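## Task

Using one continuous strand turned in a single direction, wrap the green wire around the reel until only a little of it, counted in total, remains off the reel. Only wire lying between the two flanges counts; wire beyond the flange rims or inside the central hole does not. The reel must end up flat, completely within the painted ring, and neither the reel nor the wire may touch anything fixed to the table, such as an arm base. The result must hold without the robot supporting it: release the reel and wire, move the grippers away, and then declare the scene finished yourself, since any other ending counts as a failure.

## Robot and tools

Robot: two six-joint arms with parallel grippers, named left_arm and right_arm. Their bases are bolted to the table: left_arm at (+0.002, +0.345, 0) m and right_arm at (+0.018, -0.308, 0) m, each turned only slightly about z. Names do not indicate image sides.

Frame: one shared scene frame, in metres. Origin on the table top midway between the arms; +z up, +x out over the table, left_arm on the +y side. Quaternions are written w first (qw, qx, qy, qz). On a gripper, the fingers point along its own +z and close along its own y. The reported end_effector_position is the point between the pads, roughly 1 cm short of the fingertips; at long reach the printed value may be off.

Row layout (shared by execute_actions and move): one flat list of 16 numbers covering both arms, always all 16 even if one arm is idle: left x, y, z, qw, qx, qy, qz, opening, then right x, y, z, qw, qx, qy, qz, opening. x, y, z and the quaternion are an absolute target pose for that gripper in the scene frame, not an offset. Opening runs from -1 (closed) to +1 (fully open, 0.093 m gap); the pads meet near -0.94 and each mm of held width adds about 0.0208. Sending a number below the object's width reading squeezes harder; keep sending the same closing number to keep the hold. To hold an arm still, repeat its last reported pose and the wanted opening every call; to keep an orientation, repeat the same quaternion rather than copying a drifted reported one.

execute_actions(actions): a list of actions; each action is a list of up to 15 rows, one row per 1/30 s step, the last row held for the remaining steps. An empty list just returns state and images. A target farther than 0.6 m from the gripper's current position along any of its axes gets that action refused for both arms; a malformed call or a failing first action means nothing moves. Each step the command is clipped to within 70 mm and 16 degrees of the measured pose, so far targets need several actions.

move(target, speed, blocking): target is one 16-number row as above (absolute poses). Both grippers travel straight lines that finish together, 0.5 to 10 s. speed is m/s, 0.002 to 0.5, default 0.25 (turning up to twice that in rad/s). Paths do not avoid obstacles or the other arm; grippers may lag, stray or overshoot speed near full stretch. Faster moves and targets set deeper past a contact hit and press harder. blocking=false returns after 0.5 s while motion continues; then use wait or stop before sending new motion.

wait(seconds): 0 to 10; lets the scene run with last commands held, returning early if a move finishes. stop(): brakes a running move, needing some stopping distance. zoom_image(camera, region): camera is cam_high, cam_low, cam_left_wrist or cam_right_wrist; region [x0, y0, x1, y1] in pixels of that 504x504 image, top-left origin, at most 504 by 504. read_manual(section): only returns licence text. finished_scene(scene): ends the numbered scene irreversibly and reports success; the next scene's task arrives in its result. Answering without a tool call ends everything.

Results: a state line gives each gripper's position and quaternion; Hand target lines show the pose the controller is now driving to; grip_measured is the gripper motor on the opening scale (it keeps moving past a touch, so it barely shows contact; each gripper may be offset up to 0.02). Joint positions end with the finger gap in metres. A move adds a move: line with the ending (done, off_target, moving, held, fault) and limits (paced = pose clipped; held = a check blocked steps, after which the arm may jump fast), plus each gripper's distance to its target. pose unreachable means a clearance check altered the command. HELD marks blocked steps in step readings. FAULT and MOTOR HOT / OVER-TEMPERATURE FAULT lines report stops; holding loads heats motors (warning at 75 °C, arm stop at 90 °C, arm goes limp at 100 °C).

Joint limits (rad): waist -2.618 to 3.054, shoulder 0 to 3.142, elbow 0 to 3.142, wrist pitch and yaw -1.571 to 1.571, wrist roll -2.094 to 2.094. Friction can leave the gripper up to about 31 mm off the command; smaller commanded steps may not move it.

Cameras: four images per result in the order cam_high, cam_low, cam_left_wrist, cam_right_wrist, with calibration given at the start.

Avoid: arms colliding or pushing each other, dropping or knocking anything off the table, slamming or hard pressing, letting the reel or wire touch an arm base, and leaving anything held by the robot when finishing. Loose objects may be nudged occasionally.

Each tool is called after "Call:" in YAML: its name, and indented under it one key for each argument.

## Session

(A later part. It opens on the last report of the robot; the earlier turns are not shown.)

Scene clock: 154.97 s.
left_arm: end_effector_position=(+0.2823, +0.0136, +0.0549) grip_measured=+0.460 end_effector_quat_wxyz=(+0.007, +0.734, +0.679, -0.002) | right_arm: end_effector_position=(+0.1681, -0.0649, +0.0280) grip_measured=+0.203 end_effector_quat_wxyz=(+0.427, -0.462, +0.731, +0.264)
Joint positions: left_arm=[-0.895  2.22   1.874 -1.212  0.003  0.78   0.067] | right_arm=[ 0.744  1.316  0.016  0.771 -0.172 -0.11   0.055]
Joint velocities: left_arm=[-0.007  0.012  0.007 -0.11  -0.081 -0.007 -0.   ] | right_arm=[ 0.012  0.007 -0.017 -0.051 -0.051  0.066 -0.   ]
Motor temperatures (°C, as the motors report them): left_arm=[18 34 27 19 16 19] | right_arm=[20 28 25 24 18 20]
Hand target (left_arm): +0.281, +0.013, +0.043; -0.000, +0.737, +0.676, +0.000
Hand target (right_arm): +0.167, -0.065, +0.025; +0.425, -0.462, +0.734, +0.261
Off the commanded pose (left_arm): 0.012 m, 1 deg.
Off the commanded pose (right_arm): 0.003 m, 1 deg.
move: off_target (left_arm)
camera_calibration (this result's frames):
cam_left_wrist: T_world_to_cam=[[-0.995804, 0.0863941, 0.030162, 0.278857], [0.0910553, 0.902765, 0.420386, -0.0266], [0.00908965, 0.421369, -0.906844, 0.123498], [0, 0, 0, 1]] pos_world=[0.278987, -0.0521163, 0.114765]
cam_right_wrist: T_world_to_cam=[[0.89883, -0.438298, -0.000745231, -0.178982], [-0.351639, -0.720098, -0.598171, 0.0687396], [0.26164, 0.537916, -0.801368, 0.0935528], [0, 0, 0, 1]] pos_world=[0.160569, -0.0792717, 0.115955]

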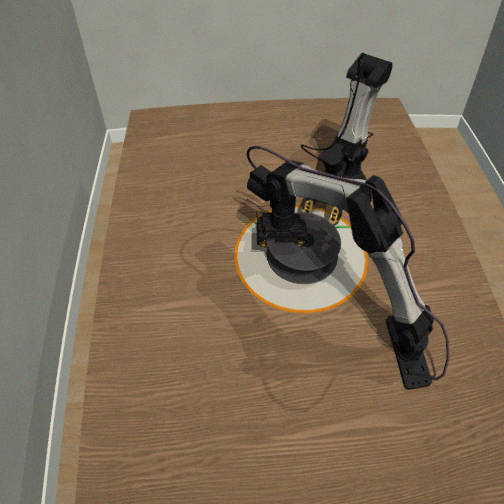

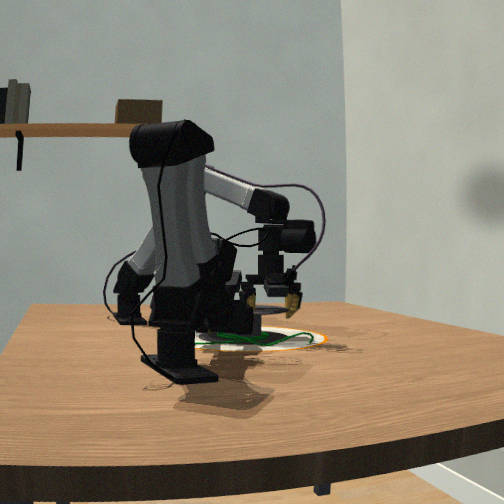

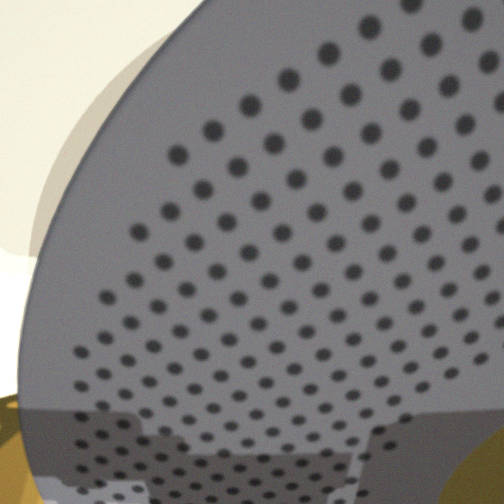

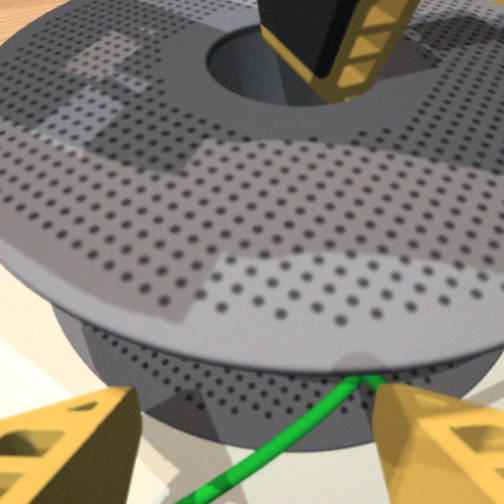

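Call:
move:
  target: [0.2813,0.0125,0.043,0,0.7373,0.6756,0,0.3, 0.1667,-0.0639,0.002,0.4240,-0.4589,0.7344,0.2650,0.2]
  speed: 0.08

Scene clock: 157.77 s.
left_arm: end_effector_position=(+0.2828, +0.0145, +0.0549) grip_measured=+0.460 end_effector_quat_wxyz=(+0.006, +0.734, +0.679, +0.000) | right_arm: end_effector_position=(+0.1728, -0.0588, +0.0102) grip_measured=+0.203 end_effector_quat_wxyz=(+0.426, -0.461, +0.732, +0.264)
Joint positions: left_arm=[-0.894  2.22   1.874 -1.213 -0.001  0.783  0.067] | right_arm=[ 0.744  1.606  0.016  1.061 -0.172 -0.106  0.055]
Joint velocities: left_arm=[ 0.002  0.002 -0.007 -0.022 -0.081  0.007  0.   ] | right_arm=[-0.012 -0.007  0.002 -0.022 -0.007 -0.081  0.001]
Motor temperatures (°C, as the motors report them): left_arm=[18 34 27 19 16 19] | right_arm=[20 28 25 24 18 20]
Hand target (left_arm): +0.281, +0.013, +0.043; -0.000, +0.737, +0.675, +0.000
Hand target (right_arm): +0.167, -0.064, +0.003; +0.415, -0.463, +0.738, +0.262
Off the commanded pose (left_arm): 0.012 m, 1 deg.
Off the commanded pose (right_arm): 0.011 m, 0 deg.
joint sent to its limit (right arm) — the command would take joint 3 (elbow) past its lower limit, so that joint was sent only as far as its limit.
move: off_target (left_arm, right_arm)
camera_calibration (this result's frames):
cam_left_wrist: T_world_to_cam=[[-0.995741, 0.087747, 0.0282752, 0.27939], [0.0914398, 0.900986, 0.424103, -0.0277953], [0.0117382, 0.424883, -0.905172, 0.122195], [0, 0, 0, 1]] pos_world=[0.279308, -0.0513909, 0.114495]
cam_right_wrist: T_world_to_cam=[[0.898074, -0.439828, -0.00380032, -0.180457], [-0.354605, -0.718895, -0.597868, 0.0647444], [0.260227, 0.538277, -0.801586, 0.0750331], [0, 0, 0, 1]] pos_world=[0.165496, -0.073214, 0.0981683]

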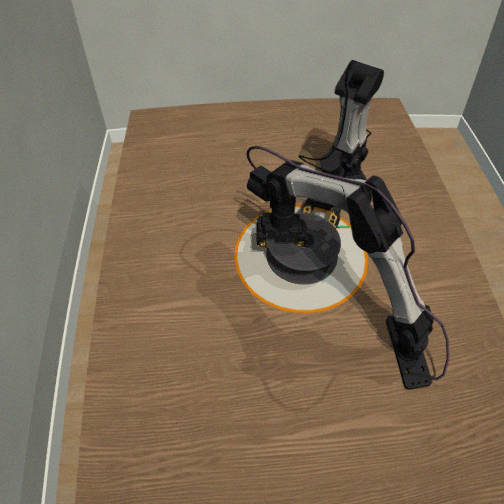

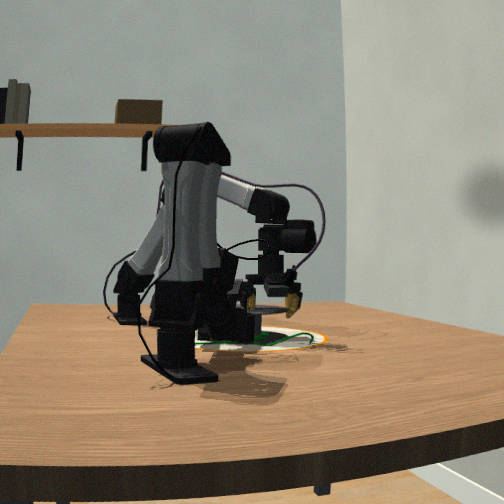

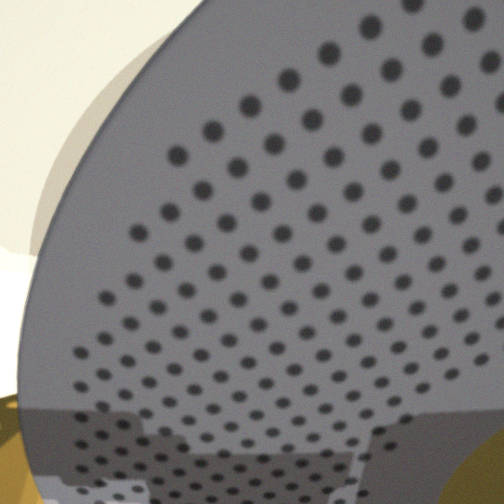

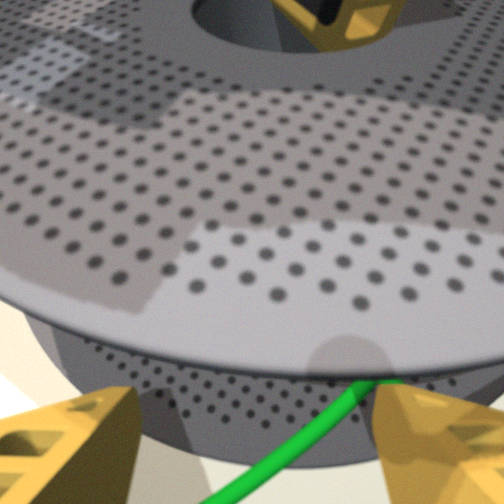

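Call:
move:
  target: [0.2813,0.0125,0.043,0,0.7373,0.6756,0,0.3, 0.163,-0.070,0.026,0.385,-0.4721,0.7556,0.2406,0.2]
  speed: 0.08

Call:
move:
  target: [0.2813,0.0125,0.043,0,0.7373,0.6756,0,0.3, 0.163,-0.070,0.002,0.385,-0.4721,0.7556,0.2406,0.2]
  speed: 0.08

Scene clock: 159.87 s.
left_arm: end_effector_position=(+0.2828, +0.0145, +0.0549) grip_measured=+0.460 end_effector_quat_wxyz=(+0.006, +0.734, +0.679, +0.000) | right_arm: end_effector_position=(+0.1601, -0.0749, +0.0187) grip_measured=+0.203 end_effector_quat_wxyz=(+0.376, -0.472, +0.760, +0.242)
Joint positions: left_arm=[-0.894  2.22   1.874 -1.213 -0.001  0.783  0.067] | right_arm=[ 0.752  1.17   0.064  0.453 -0.161 -0.106  0.055]
Joint velocities: left_arm=[-0.002 -0.017  0.002 -0.007 -0.022 -0.037 -0.002] | right_arm=[-0.007 -0.002  0.007 -0.037 -0.007 -0.037  0.   ]
Motor temperatures (°C, as the motors report them): left_arm=[18 35 27 19 16 19] | right_arm=[20 28 25 25 18 20]
Hand target (left_arm): +0.281, +0.013, +0.043; -0.000, +0.737, +0.676, +0.000
Hand target (right_arm): +0.163, -0.070, +0.026; +0.385, -0.472, +0.756, +0.241
Off the commanded pose (left_arm): 0.012 m, 1 deg.
Off the commanded pose (right_arm): 0.009 m, 1 deg.
move: off_target (left_arm)
camera_calibration (this result's frames):
cam_left_wrist: T_world_to_cam=[[-0.995741, 0.087747, 0.0282752, 0.27939], [0.0914398, 0.900986, 0.424103, -0.0277953], [0.0117382, 0.424883, -0.905172, 0.122195], [0, 0, 0, 1]] pos_world=[0.279308, -0.0513909, 0.114495]
cam_right_wrist: T_world_to_cam=[[0.896659, -0.442199, -0.021513, -0.175669], [-0.393835, -0.774509, -0.495004, 0.0538426], [0.202228, 0.452323, -0.868624, 0.0978678], [0, 0, 0, 1]] pos_world=[0.158929, -0.0802467, 0.107883]

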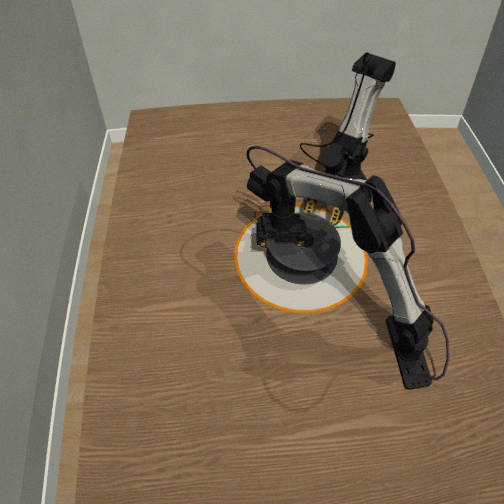

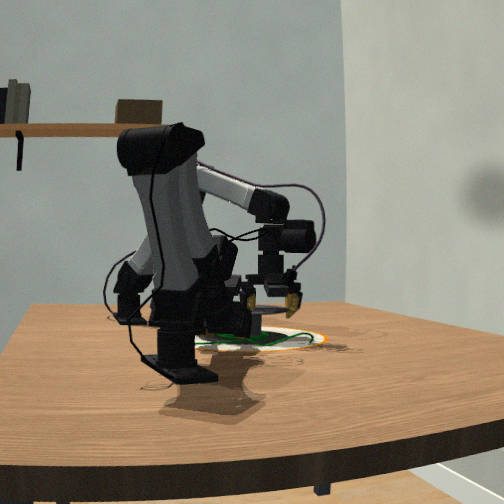

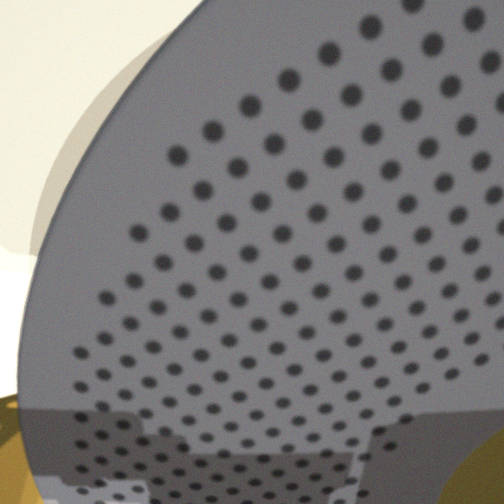

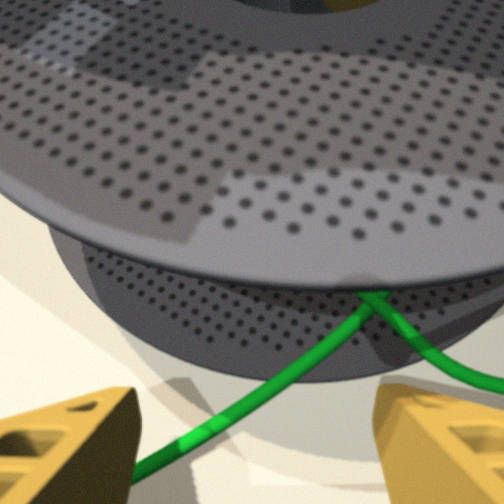

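Scene clock: 161.00 s.
left_arm: end_effector_position=(+0.2828, +0.0145, +0.0549) grip_measured=+0.460 end_effector_quat_wxyz=(+0.006, +0.734, +0.679, +0.000) | right_arm: end_effector_position=(+0.1706, -0.0615, +0.0150) grip_measured=+0.203 end_effector_quat_wxyz=(+0.399, -0.467, +0.749, +0.250)
Joint positions: left_arm=[-0.894  2.22   1.874 -1.213 -0.001  0.783  0.067] | right_arm=[ 0.752  1.384  0.064  0.72  -0.159 -0.106  0.055]
Joint velocities: left_arm=[-0.002  0.002 -0.012 -0.037  0.022  0.051  0.   ] | right_arm=[-0.007 -0.007  0.007  0.081  0.051 -0.051 -0.001]
Motor temperatures (°C, as the motors report them): left_arm=[18 35 27 19 16 19] | right_arm=[20 28 25 25 18 20]
Hand target (left_arm): +0.281, +0.013, +0.043; -0.000, +0.737, +0.676, +0.000
Hand target (right_arm): +0.163, -0.070, +0.003; +0.385, -0.472, +0.756, +0.240
Off the commanded pose (left_arm): 0.012 m, 1 deg.
Off the commanded pose (right_arm): 0.017 m, 2 deg.
move: off_target (left_arm, right_arm)
camera_calibration (this result's frames):
cam_left_wrist: T_world_to_cam=[[-0.995741, 0.087747, 0.0282752, 0.27939], [0.0914398, 0.900986, 0.424103, -0.0277953], [0.0117382, 0.424883, -0.905172, 0.122195], [0, 0, 0, 1]] pos_world=[0.279308, -0.0513909, 0.114495]
cam_right_wrist: T_world_to_cam=[[0.896365, -0.443197, -0.0102755, -0.179471], [-0.37807, -0.752133, -0.539777, 0.0659001], [0.231499, 0.487722, -0.841745, 0.0832914], [0, 0, 0, 1]] pos_world=[0.166504, -0.0705984, 0.103837]

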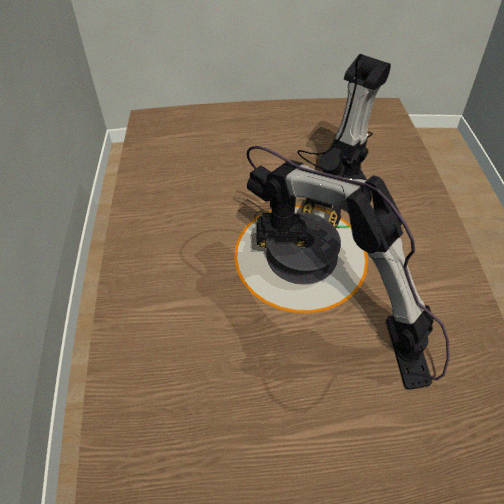

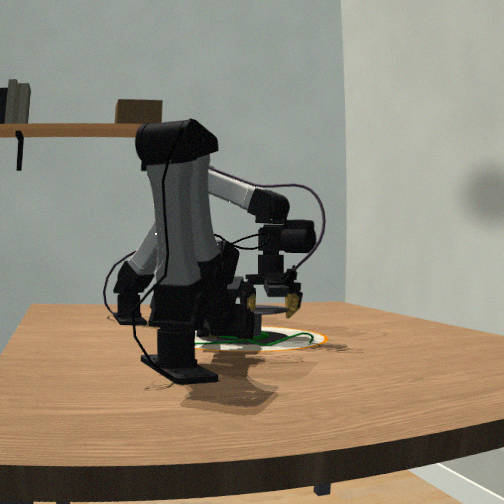

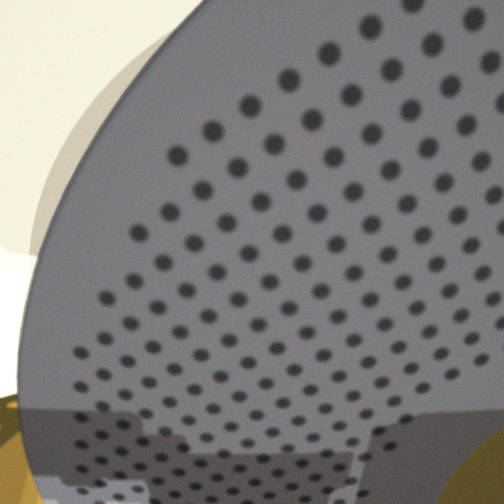

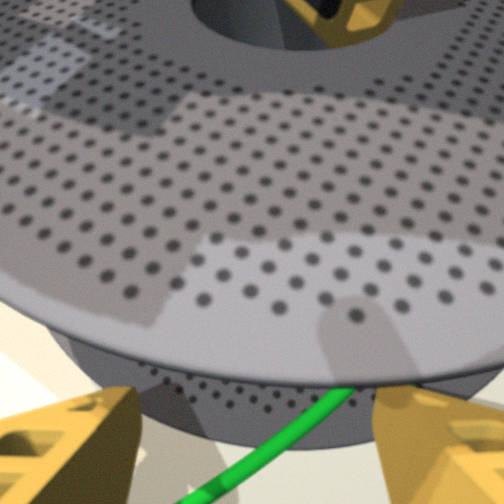

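Call:
execute_actions:
  actions:
    - [[0.2823,0.0136,0.05,0,0.7373,0.6756,0,1, 0.158,-0.09,0.03,0.385,-0.4721,0.7556,0.2406,0.2]]
    - [[0.2823,0.0136,0.115,0,0.7373,0.6756,0,1, 0.15,-0.13,0.07,0.385,-0.4721,0.7556,0.2406,0.2]]
    - [[0.2823,0.0136,0.115,0,0.7373,0.6756,0,1, 0.16,-0.17,0.10,0.385,-0.4721,0.7556,0.2406,0.2]]

Call:
move:
  target: [0.2397,0.0777,0.11,0,0.1736,0.9848,0,1, 0.335,-0.115,0.11,0,-0.0872,0.9962,0,-0.3]
  speed: 0.3

Scene clock: 169.67 s.
left_arm: end_effector_position=(+0.2836, +0.0133, +0.1164) grip_measured=+0.991 end_effector_quat_wxyz=(+0.007, +0.735, +0.678, -0.000) | right_arm: end_effector_position=(+0.1763, -0.1675, +0.1006) grip_measured=+0.203 end_effector_quat_wxyz=(+0.408, -0.440, +0.768, +0.224)
Joint positions: left_arm=[-0.894  2.229  2.133 -1.46   0.     0.785  0.093] | right_arm=[ 0.078  0.46   0.286 -0.592 -0.612 -0.521  0.055]
Joint velocities: left_arm=[-0.002  0.007 -0.012 -0.037  0.007  0.066  0.   ] | right_arm=[-0.305 -0.002  0.071 -0.52  -0.418 -0.52  -0.   ]
Motor temperatures (°C, as the motors report them): left_arm=[18 36 27 19 16 19] | right_arm=[20 27 25 26 18 20]
Hand target (left_arm): +0.282, +0.014, +0.115; +0.000, +0.737, +0.676, +0.000
Hand target (right_arm): +0.163, -0.165, +0.103; +0.392, -0.462, +0.757, +0.246
Off the commanded pose (left_arm): 0.002 m, 1 deg.
Off the commanded pose (right_arm): 0.017 m, 5 deg.
Step readings (end_effector_position; steps 1 to 15: 1st action; 16 to 30: 2nd action; 31 to 45: 3rd action):
0: left_arm (+0.2828, +0.0145, +0.0549) | right_arm (+0.1707, -0.0614, +0.0152)
1: left_arm (+0.2826, +0.0145, +0.0549) | right_arm (+0.1705, -0.0628, +0.0170)
2: left_arm (+0.2825, +0.0146, +0.0549) | right_arm (+0.1706, -0.0656, +0.0222)
4: left_arm (+0.2825, +0.0146, +0.0549) | right_arm (+0.1726, -0.0675, +0.0366)
8: left_arm (+0.2825, +0.0146, +0.0549) | right_arm (+0.1719, -0.0709, +0.0492)
15: left_arm (+0.2825, +0.0146, +0.0549) | right_arm (+0.1642, -0.0812, +0.0402)
16: left_arm (+0.2822, +0.0150, +0.0604) | right_arm (+0.1642, -0.0843, +0.0411)
17: left_arm (+0.2830, +0.0140, +0.0681) | right_arm (+0.1676, -0.0894, +0.0463)
19: left_arm (+0.2886, +0.0074, +0.0897) | right_arm (+0.1747, -0.0957, +0.0630)
23: left_arm (+0.2940, +0.0010, +0.1150) | right_arm (+0.1751, -0.1050, +0.0781)
30: left_arm (+0.2858, +0.0107, +0.1164) | right_arm (+0.1642, -0.1165, +0.0725)
31: left_arm (+0.2853, +0.0113, +0.1164) | right_arm (+0.1652, -0.1205, +0.0735)
32: left_arm (+0.2849, +0.0118, +0.1164) | right_arm (+0.1723, -0.1287, +0.0766)
34: left_arm (+0.2843, +0.0125, +0.1164) | right_arm (+0.1849, -0.1427, +0.0886)
38: left_arm (+0.2839, +0.0130, +0.1164) | right_arm (+0.1905, -0.1580, +0.1055)
45: end_effector_position above
camera_calibration (this result's frames):
cam_left_wrist: T_world_to_cam=[[-0.995602, 0.0897453, 0.0268875, 0.278629], [0.0926987, 0.902098, 0.421457, -0.0529125], [0.0135686, 0.422096, -0.90645, 0.178024], [0, 0, 0, 1]] pos_world=[0.279893, -0.0524165, 0.176178]
cam_right_wrist: T_world_to_cam=[[0.856056, -0.51686, 0.00488345, -0.237476], [-0.436264, -0.727572, -0.529446, 0.0478921], [0.277202, 0.451105, -0.84833, 0.192241], [0, 0, 0, 1]] pos_world=[0.170897, -0.174618, 0.189599]

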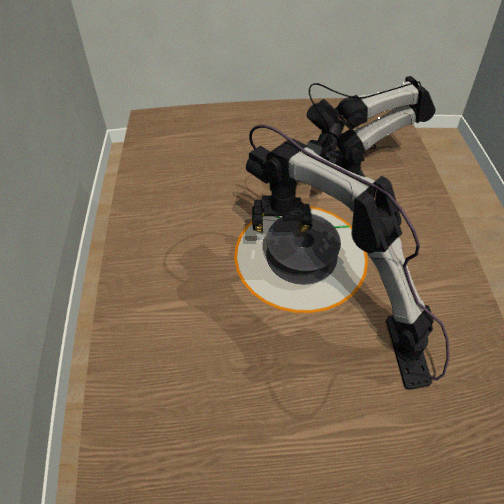

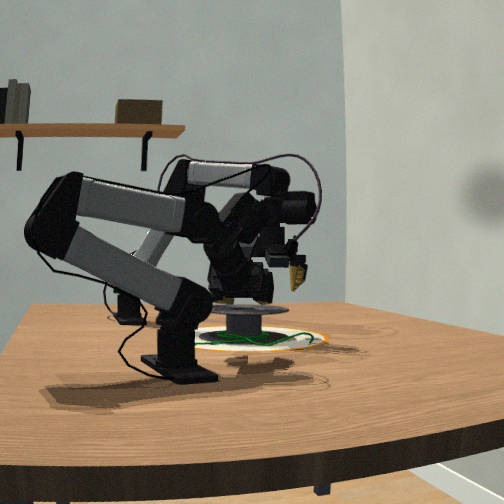

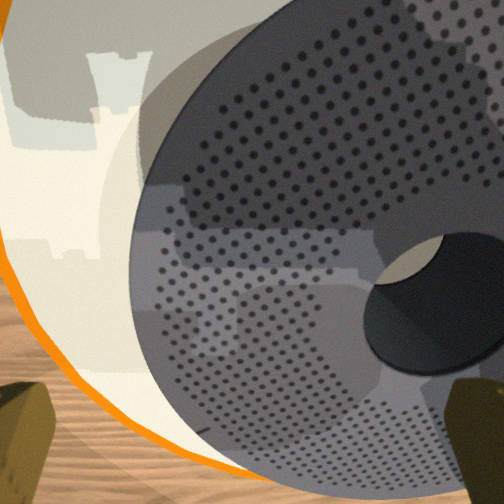

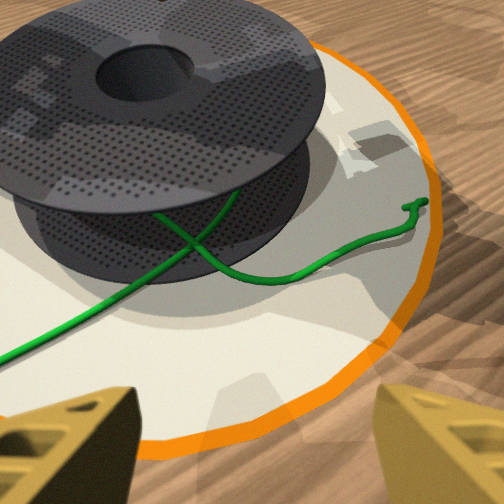

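Scene clock: 172.57 s.
left_arm: end_effector_position=(+0.2379, +0.0779, +0.1036) grip_measured=+0.991 end_effector_quat_wxyz=(-0.013, +0.180, +0.984, +0.010) | right_arm: end_effector_position=(+0.3310, -0.1141, +0.1111) grip_measured=-0.297 end_effector_quat_wxyz=(+0.002, -0.091, +0.996, +0.007)
Joint positions: left_arm=[-0.875  1.927  1.627 -1.304  0.    -0.486  0.093] | right_arm=[ 0.376  1.932  1.665 -1.294 -0.012  0.367  0.031]
Joint velocities: left_arm=[ 0.017  0.007 -0.027 -0.066  0.007 -0.037 -0.   ] | right_arm=[-0.002  0.007 -0.017 -0.11   0.007 -0.007  0.   ]
Motor temperatures (°C, as the motors report them): left_arm=[18 37 27 19 16 19] | right_arm=[20 27 25 25 18 20]
Hand target (left_arm): +0.240, +0.079, +0.109; -0.000, +0.173, +0.985, +0.000
Hand target (right_arm): +0.334, -0.117, +0.110; -0.002, -0.086, +0.996, -0.002
Off the commanded pose (left_arm): 0.007 m, 2 deg.
Off the commanded pose (right_arm): 0.004 m, 1 deg.
move: done
camera_calibration (this result's frames):
cam_left_wrist: T_world_to_cam=[[-0.361259, -0.932196, 0.0224278, 0.156781], [-0.825557, 0.33093, 0.457101, 0.157694], [-0.433529, 0.146616, -0.889132, 0.265806], [0, 0, 0, 1]] pos_world=[0.302059, 0.0549936, 0.160738]
cam_right_wrist: T_world_to_cam=[[0.171119, -0.985127, -0.0155636, -0.166788], [-0.904329, -0.163314, 0.394357, 0.276515], [-0.391034, -0.0534075, -0.918825, 0.305577], [0, 0, 0, 1]] pos_world=[0.398092, -0.102828, 0.16913]

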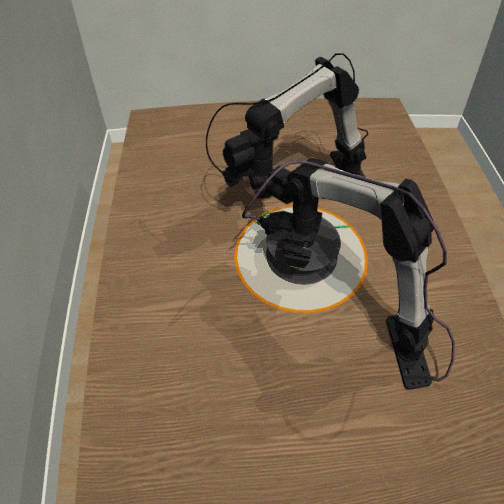

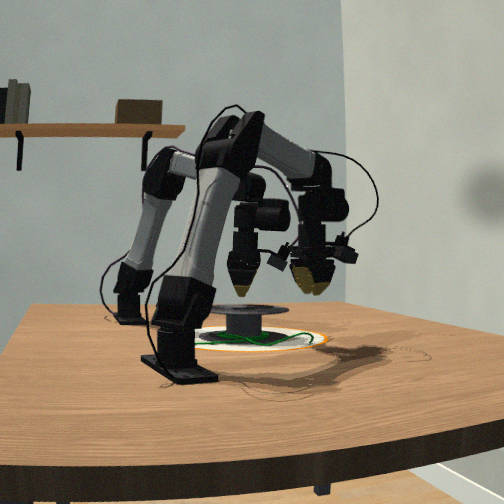

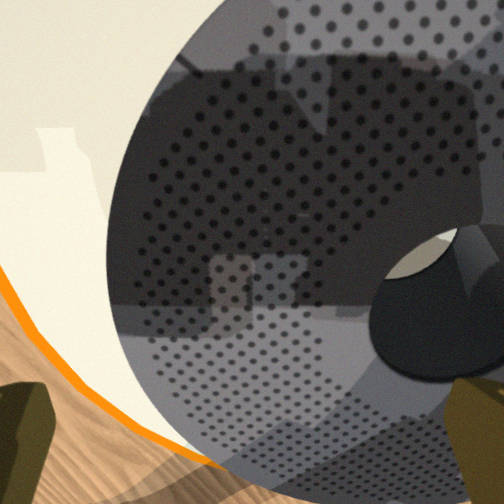

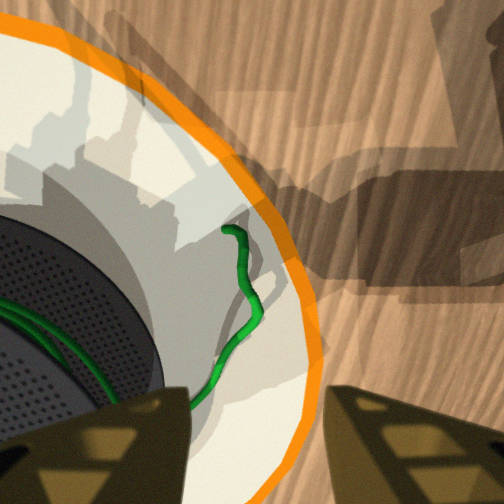

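Call:
move:
  target: [0.2397,0.0777,0.043,0,0.1736,0.9848,0,1, 0.326,-0.108,0.002,0,-0.2164,0.9763,0,-0.3]
  speed: 0.2

Scene clock: 174.67 s.
left_arm: end_effector_position=(+0.2392, +0.0763, +0.0520) grip_measured=+0.991 end_effector_quat_wxyz=(+0.004, +0.177, +0.984, -0.003) | right_arm: end_effector_position=(+0.3277, -0.1084, +0.0101) grip_measured=-0.297 end_effector_quat_wxyz=(+0.004, -0.209, +0.978, +0.008)
Joint positions: left_arm=[-0.875  1.927  1.42  -1.053  0.    -0.491  0.093] | right_arm=[ 0.394  2.014  1.369 -0.913 -0.012  0.147  0.031]
Joint velocities: left_arm=[-0.002 -0.007 -0.037 -0.051  0.007 -0.007  0.001] | right_arm=[-0.002 -0.007  0.002  0.007 -0.007  0.051  0.   ]
Motor temperatures (°C, as the motors report them): left_arm=[18 37 27 19 16 19] | right_arm=[20 28 25 25 18 20]
Hand target (left_arm): +0.240, +0.078, +0.043; +0.000, +0.174, +0.985, -0.000
Hand target (right_arm): +0.324, -0.109, +0.002; -0.000, -0.216, +0.976, -0.001
Off the commanded pose (left_arm): 0.009 m, 1 deg.
Off the commanded pose (right_arm): 0.008 m, 1 deg.
move: done
camera_calibration (this result's frames):
cam_left_wrist: T_world_to_cam=[[-0.35756, -0.93291, 0.0427687, 0.155048], [-0.839778, 0.341225, 0.422301, 0.187304], [-0.408563, 0.115082, -0.905446, 0.21803], [0, 0, 0, 1]] pos_world=[0.301812, 0.0556421, 0.111685]
cam_right_wrist: T_world_to_cam=[[0.399345, -0.916684, -0.014648, -0.229558], [-0.842227, -0.373126, 0.389141, 0.271199], [-0.362184, -0.143064, -0.921062, 0.192658], [0, 0, 0, 1]] pos_world=[0.389861, -0.0816782, 0.068553]

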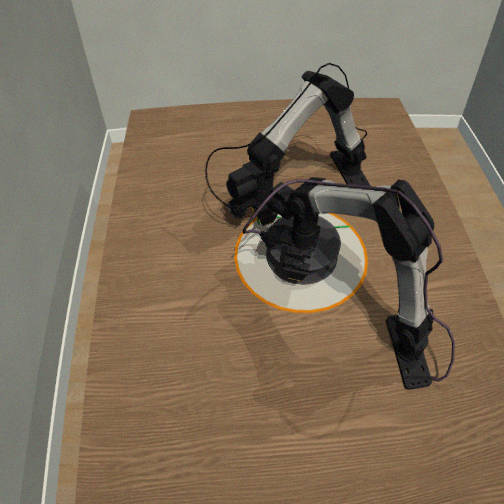

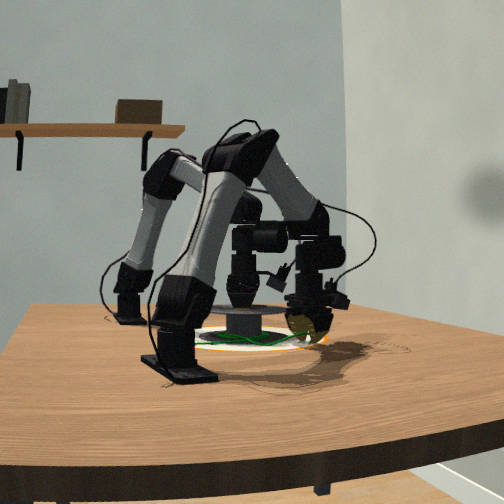

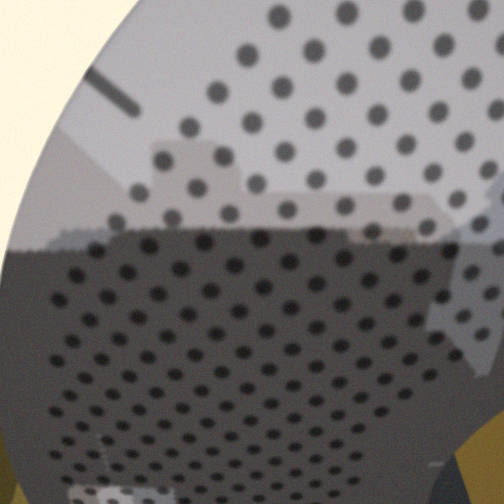

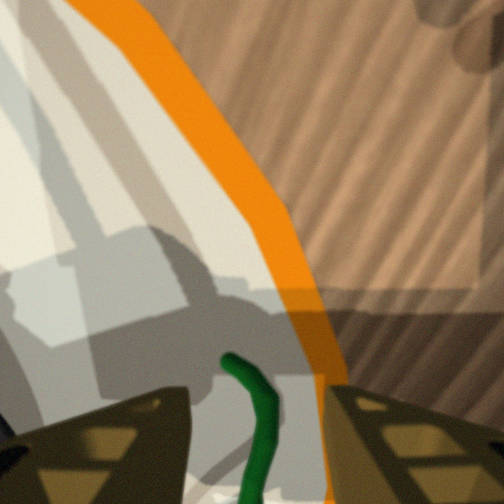

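Call:
execute_actions:
  actions:
    - [[0.2397,0.0777,0.043,0,0.1736,0.9848,0,0.3, 0.328,-0.107,0.002,0,-0.2164,0.9763,0,-1]]
    - [[0.2397,0.0777,0.045,0,0.1736,0.9848,0,0.3, 0.328,-0.107,0.002,0,-0.2164,0.9763,0,-1]]

Scene clock: 176.17 s.
left_arm: end_effector_position=(+0.2398, +0.0757, +0.0520) grip_measured=+0.467 end_effector_quat_wxyz=(+0.005, +0.176, +0.984, -0.005) | right_arm: end_effector_position=(+0.3280, -0.1082, +0.0101) grip_measured=-0.990 end_effector_quat_wxyz=(+0.004, -0.210, +0.978, +0.008)
Joint positions: left_arm=[-0.874  1.927  1.42  -1.05   0.002 -0.493  0.068] | right_arm=[ 0.394  2.014  1.369 -0.912 -0.012  0.144  0.   ]
Joint velocities: left_arm=[ 0.002  0.017 -0.027 -0.022 -0.022  0.022  0.   ] | right_arm=[ 0.002 -0.007 -0.012 -0.007 -0.022 -0.081  0.   ]
Motor temperatures (°C, as the motors report them): left_arm=[18 36 27 19 16 19] | right_arm=[20 28 25 25 18 20]
Hand target (left_arm): +0.240, +0.078, +0.045; +0.000, +0.174, +0.985, +0.000
Hand target (right_arm): +0.328, -0.107, +0.002; -0.000, -0.216, +0.976, -0.000
Off the commanded pose (left_arm): 0.007 m, 1 deg.
Off the commanded pose (right_arm): 0.008 m, 1 deg.
Step readings (end_effector_position; steps 1 to 15: 1st action; 16 to 30: 2nd action):
0: left_arm (+0.2392, +0.0762, +0.0520) | right_arm (+0.3280, -0.1082, +0.0101)
1: left_arm (+0.2392, +0.0762, +0.0520) | right_arm (+0.3280, -0.1082, +0.0101)
2: left_arm (+0.2399, +0.0760, +0.0520) | right_arm (+0.3280, -0.1082, +0.0101)
4: left_arm (+0.2398, +0.0757, +0.0520) | right_arm (+0.3280, -0.1082, +0.0101)
8: left_arm (+0.2398, +0.0757, +0.0520) | right_arm (+0.3280, -0.1082, +0.0101)
15: left_arm (+0.2398, +0.0757, +0.0520) | right_arm (+0.3280, -0.1082, +0.0101)
16: left_arm (+0.2398, +0.0757, +0.0520) | right_arm (+0.3280, -0.1082, +0.0101)
17: left_arm (+0.2398, +0.0757, +0.0520) | right_arm (+0.3280, -0.1082, +0.0101)
19: left_arm (+0.2398, +0.0757, +0.0520) | right_arm (+0.3280, -0.1082, +0.0101)
23: left_arm (+0.2398, +0.0757, +0.0520) | right_arm (+0.3280, -0.1082, +0.0101)
30: end_effector_position above
camera_calibration (this result's frames):
cam_left_wrist: T_world_to_cam=[[-0.354786, -0.933845, 0.0453967, 0.154004], [-0.8414, 0.340081, 0.419989, 0.188603], [-0.407643, 0.11081, -0.906393, 0.218507], [0, 0, 0, 1]] pos_world=[0.302402, 0.0554622, 0.111851]
cam_right_wrist: T_world_to_cam=[[0.401461, -0.915756, -0.0148592, -0.230092], [-0.841885, -0.375368, 0.387722, 0.271193], [-0.360636, -0.143145, -0.921657, 0.192293], [0, 0, 0, 1]] pos_world=[0.390034, -0.0813847, 0.0686617]

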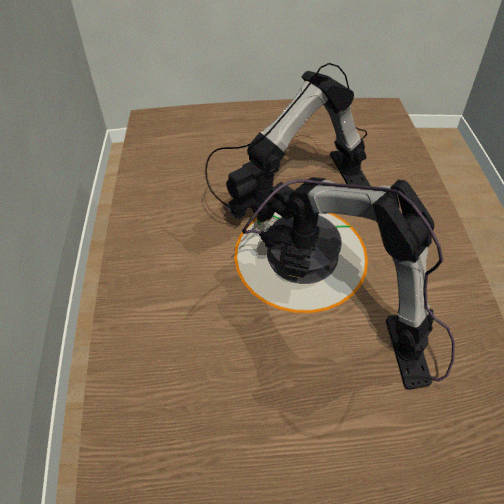

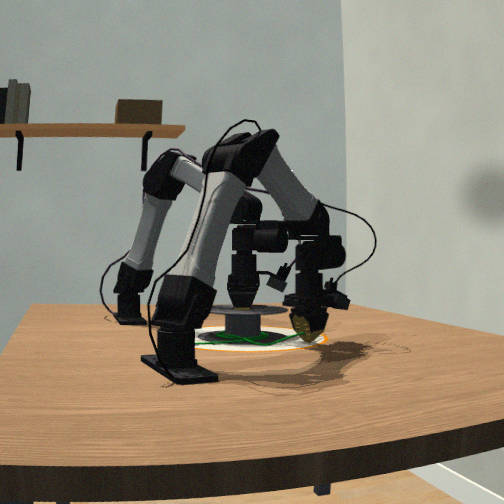

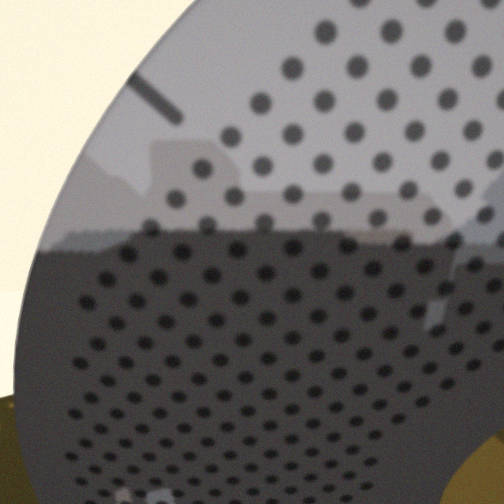

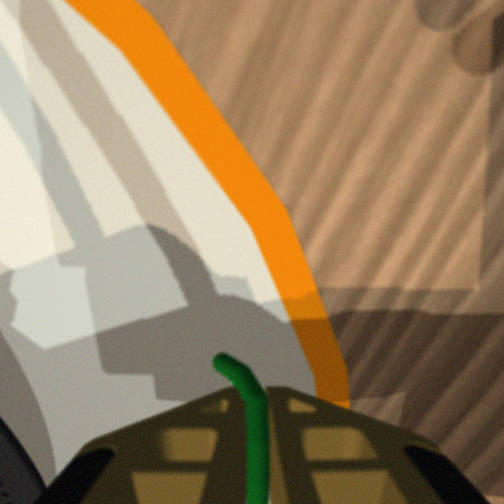

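Call:
move:
  target: [0.1968,0.078,0.045,0,-0.1305,0.9914,0,0.3, 0.388,-0.078,0.032,0,0.1305,0.9914,0,-1]
  speed: 0.15

Scene clock: 180.20 s.
left_arm: end_effector_position=(+0.2008, +0.0766, +0.0508) grip_measured=+0.467 end_effector_quat_wxyz=(-0.000, -0.123, +0.992, -0.002) | right_arm: end_effector_position=(+0.3845, -0.0723, +0.0346) grip_measured=-0.990 end_effector_quat_wxyz=(+0.003, +0.121, +0.993, +0.010)
Joint positions: left_arm=[-0.96   1.847  1.307 -1.029  0.002 -1.179  0.068] | right_arm=[ 0.394  2.236  1.819 -1.137 -0.012  0.811  0.   ]
Joint velocities: left_arm=[-0.002 -0.007 -0.051 -0.007 -0.037 -0.022 -0.   ] | right_arm=[-0.002 -0.007 -0.012 -0.081 -0.007 -0.022  0.   ]
Motor temperatures (°C, as the motors report them): left_arm=[18 36 27 19 16 19] | right_arm=[20 29 25 24 18 20]
Hand target (left_arm): +0.197, +0.079, +0.045; -0.000, -0.130, +0.991, +0.001
Hand target (right_arm): +0.388, -0.078, +0.031; +0.000, +0.131, +0.991, +0.001
Off the commanded pose (left_arm): 0.007 m, 1 deg.
Off the commanded pose (right_arm): 0.007 m, 2 deg.
move: done
camera_calibration (this result's frames):
cam_left_wrist: T_world_to_cam=[[0.235447, -0.971042, 0.040516, 0.0256136], [-0.880858, -0.195594, 0.431084, 0.20441], [-0.410676, -0.137186, -0.901402, 0.220806], [0, 0, 0, 1]] pos_world=[0.264705, 0.0951447, 0.10988]
cam_right_wrist: T_world_to_cam=[[-0.250557, -0.967859, -0.0216816, 0.0277], [-0.891227, 0.221857, 0.395594, 0.384546], [-0.378069, 0.118442, -0.91817, 0.265875], [0, 0, 0, 1]] pos_world=[0.450177, -0.0899952, 0.0925945]

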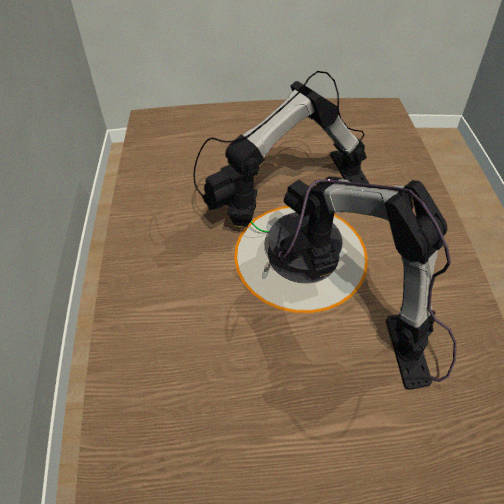

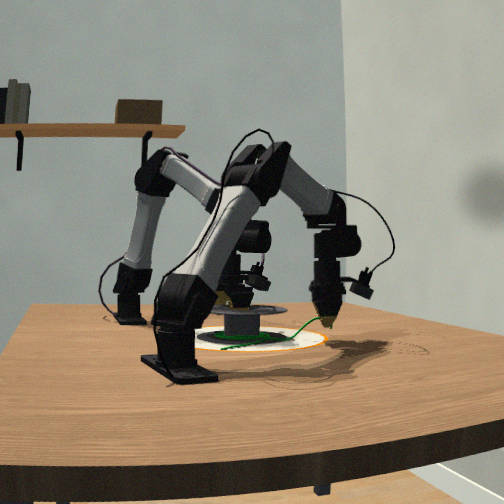

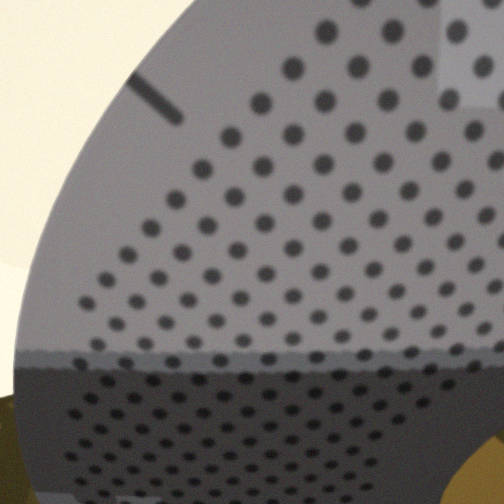

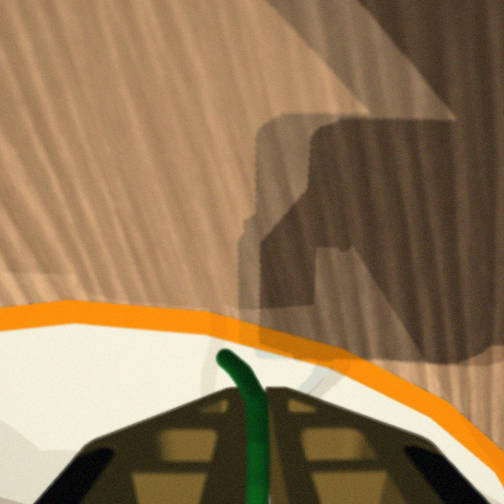

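Call:
zoom_image:
  camera: "cam_low"
  region: [170, 290, 370, 370]

Call:
zoom_image:
  camera: "cam_high"
  region: [230, 170, 390, 300]

Region (170, 290, 370, 370) of cam_low's 504x504 image, scaled by 2.520, with more detail than that image has; it fills the top 202 rows of this view, and the rest is white.

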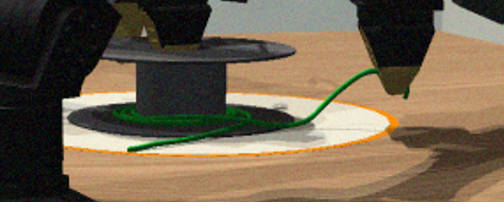

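Region (230, 170, 390, 300) of cam_high's 504x504 image, scaled by 3.150, with more detail than that image has; it fills the top 410 rows of this view, and the rest is white.

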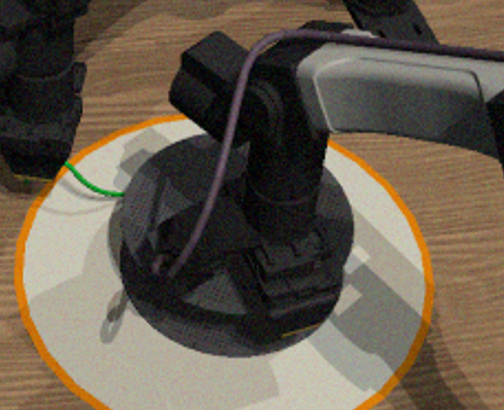

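Call:
move:
  target: [0.1968,0.078,0.045,0,-0.1305,0.9914,0,0.3, 0.405,-0.092,0.02,0,0.1564,0.9877,0,-1]
  speed: 0.08

Scene clock: 185.03 s.
left_arm: end_effector_position=(+0.2008, +0.0766, +0.0508) grip_measured=+0.467 end_effector_quat_wxyz=(-0.000, -0.125, +0.992, -0.002) | right_arm: end_effector_position=(+0.3975, -0.0908, +0.0214) grip_measured=-0.990 end_effector_quat_wxyz=(-0.007, +0.150, +0.989, +0.002)
Joint positions: left_arm=[-0.96   1.847  1.307 -1.029  0.002 -1.184  0.068] | right_arm=[ 0.342  2.279  1.838 -1.139 -0.012  0.818  0.   ]
Joint velocities: left_arm=[ 0.007 -0.002 -0.017  0.007 -0.022 -0.007 -0.001] | right_arm=[-0.007 -0.007  0.017 -0.022  0.007  0.007  0.   ]
Motor temperatures (°C, as the motors report them): left_arm=[18 36 27 19 16 19] | right_arm=[20 30 26 23 18 20]
Hand target (left_arm): +0.197, +0.078, +0.045; -0.000, -0.131, +0.991, +0.000
Hand target (right_arm): +0.404, -0.092, +0.020; -0.001, +0.157, +0.988, +0.001
Off the commanded pose (left_arm): 0.007 m, 1 deg.
Off the commanded pose (right_arm): 0.008 m, 1 deg.
move: done
camera_calibration (this result's frames):
cam_left_wrist: T_world_to_cam=[[0.239902, -0.969945, 0.0406611, 0.0246028], [-0.879815, -0.199524, 0.431411, 0.204432], [-0.410332, -0.139271, -0.901239, 0.220862], [0, 0, 0, 1]] pos_world=[0.264587, 0.0954121, 0.109855]
cam_right_wrist: T_world_to_cam=[[-0.307226, -0.951632, -0.00288114, 0.0362905], [-0.867636, 0.278862, 0.411634, 0.400939], [-0.390921, 0.128964, -0.911345, 0.266797], [0, 0, 0, 1]] pos_world=[0.463315, -0.111679, 0.0782081]

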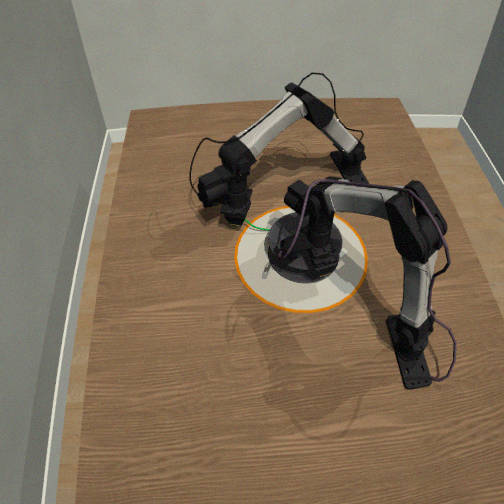

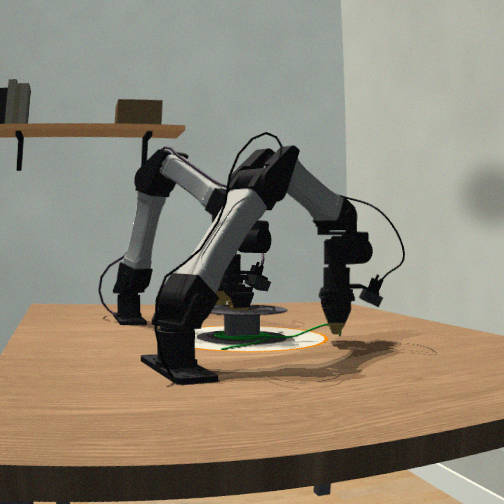

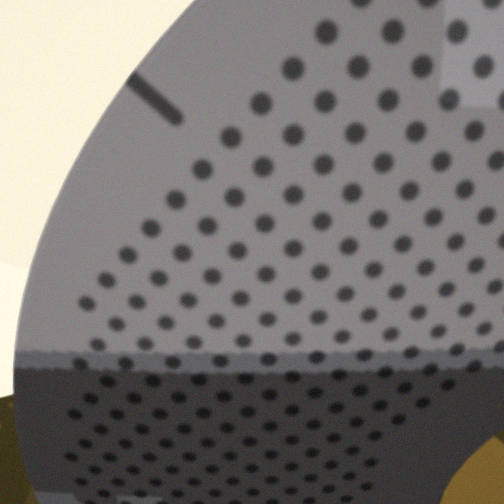

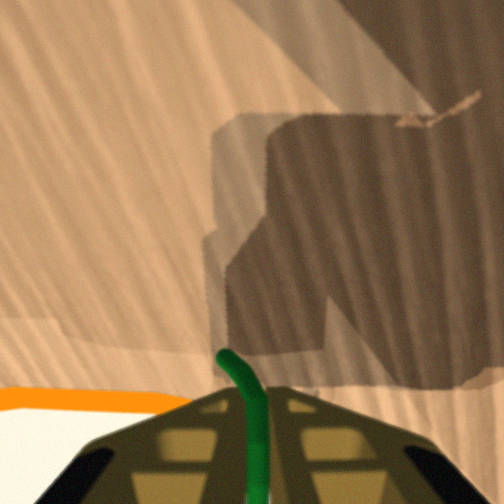

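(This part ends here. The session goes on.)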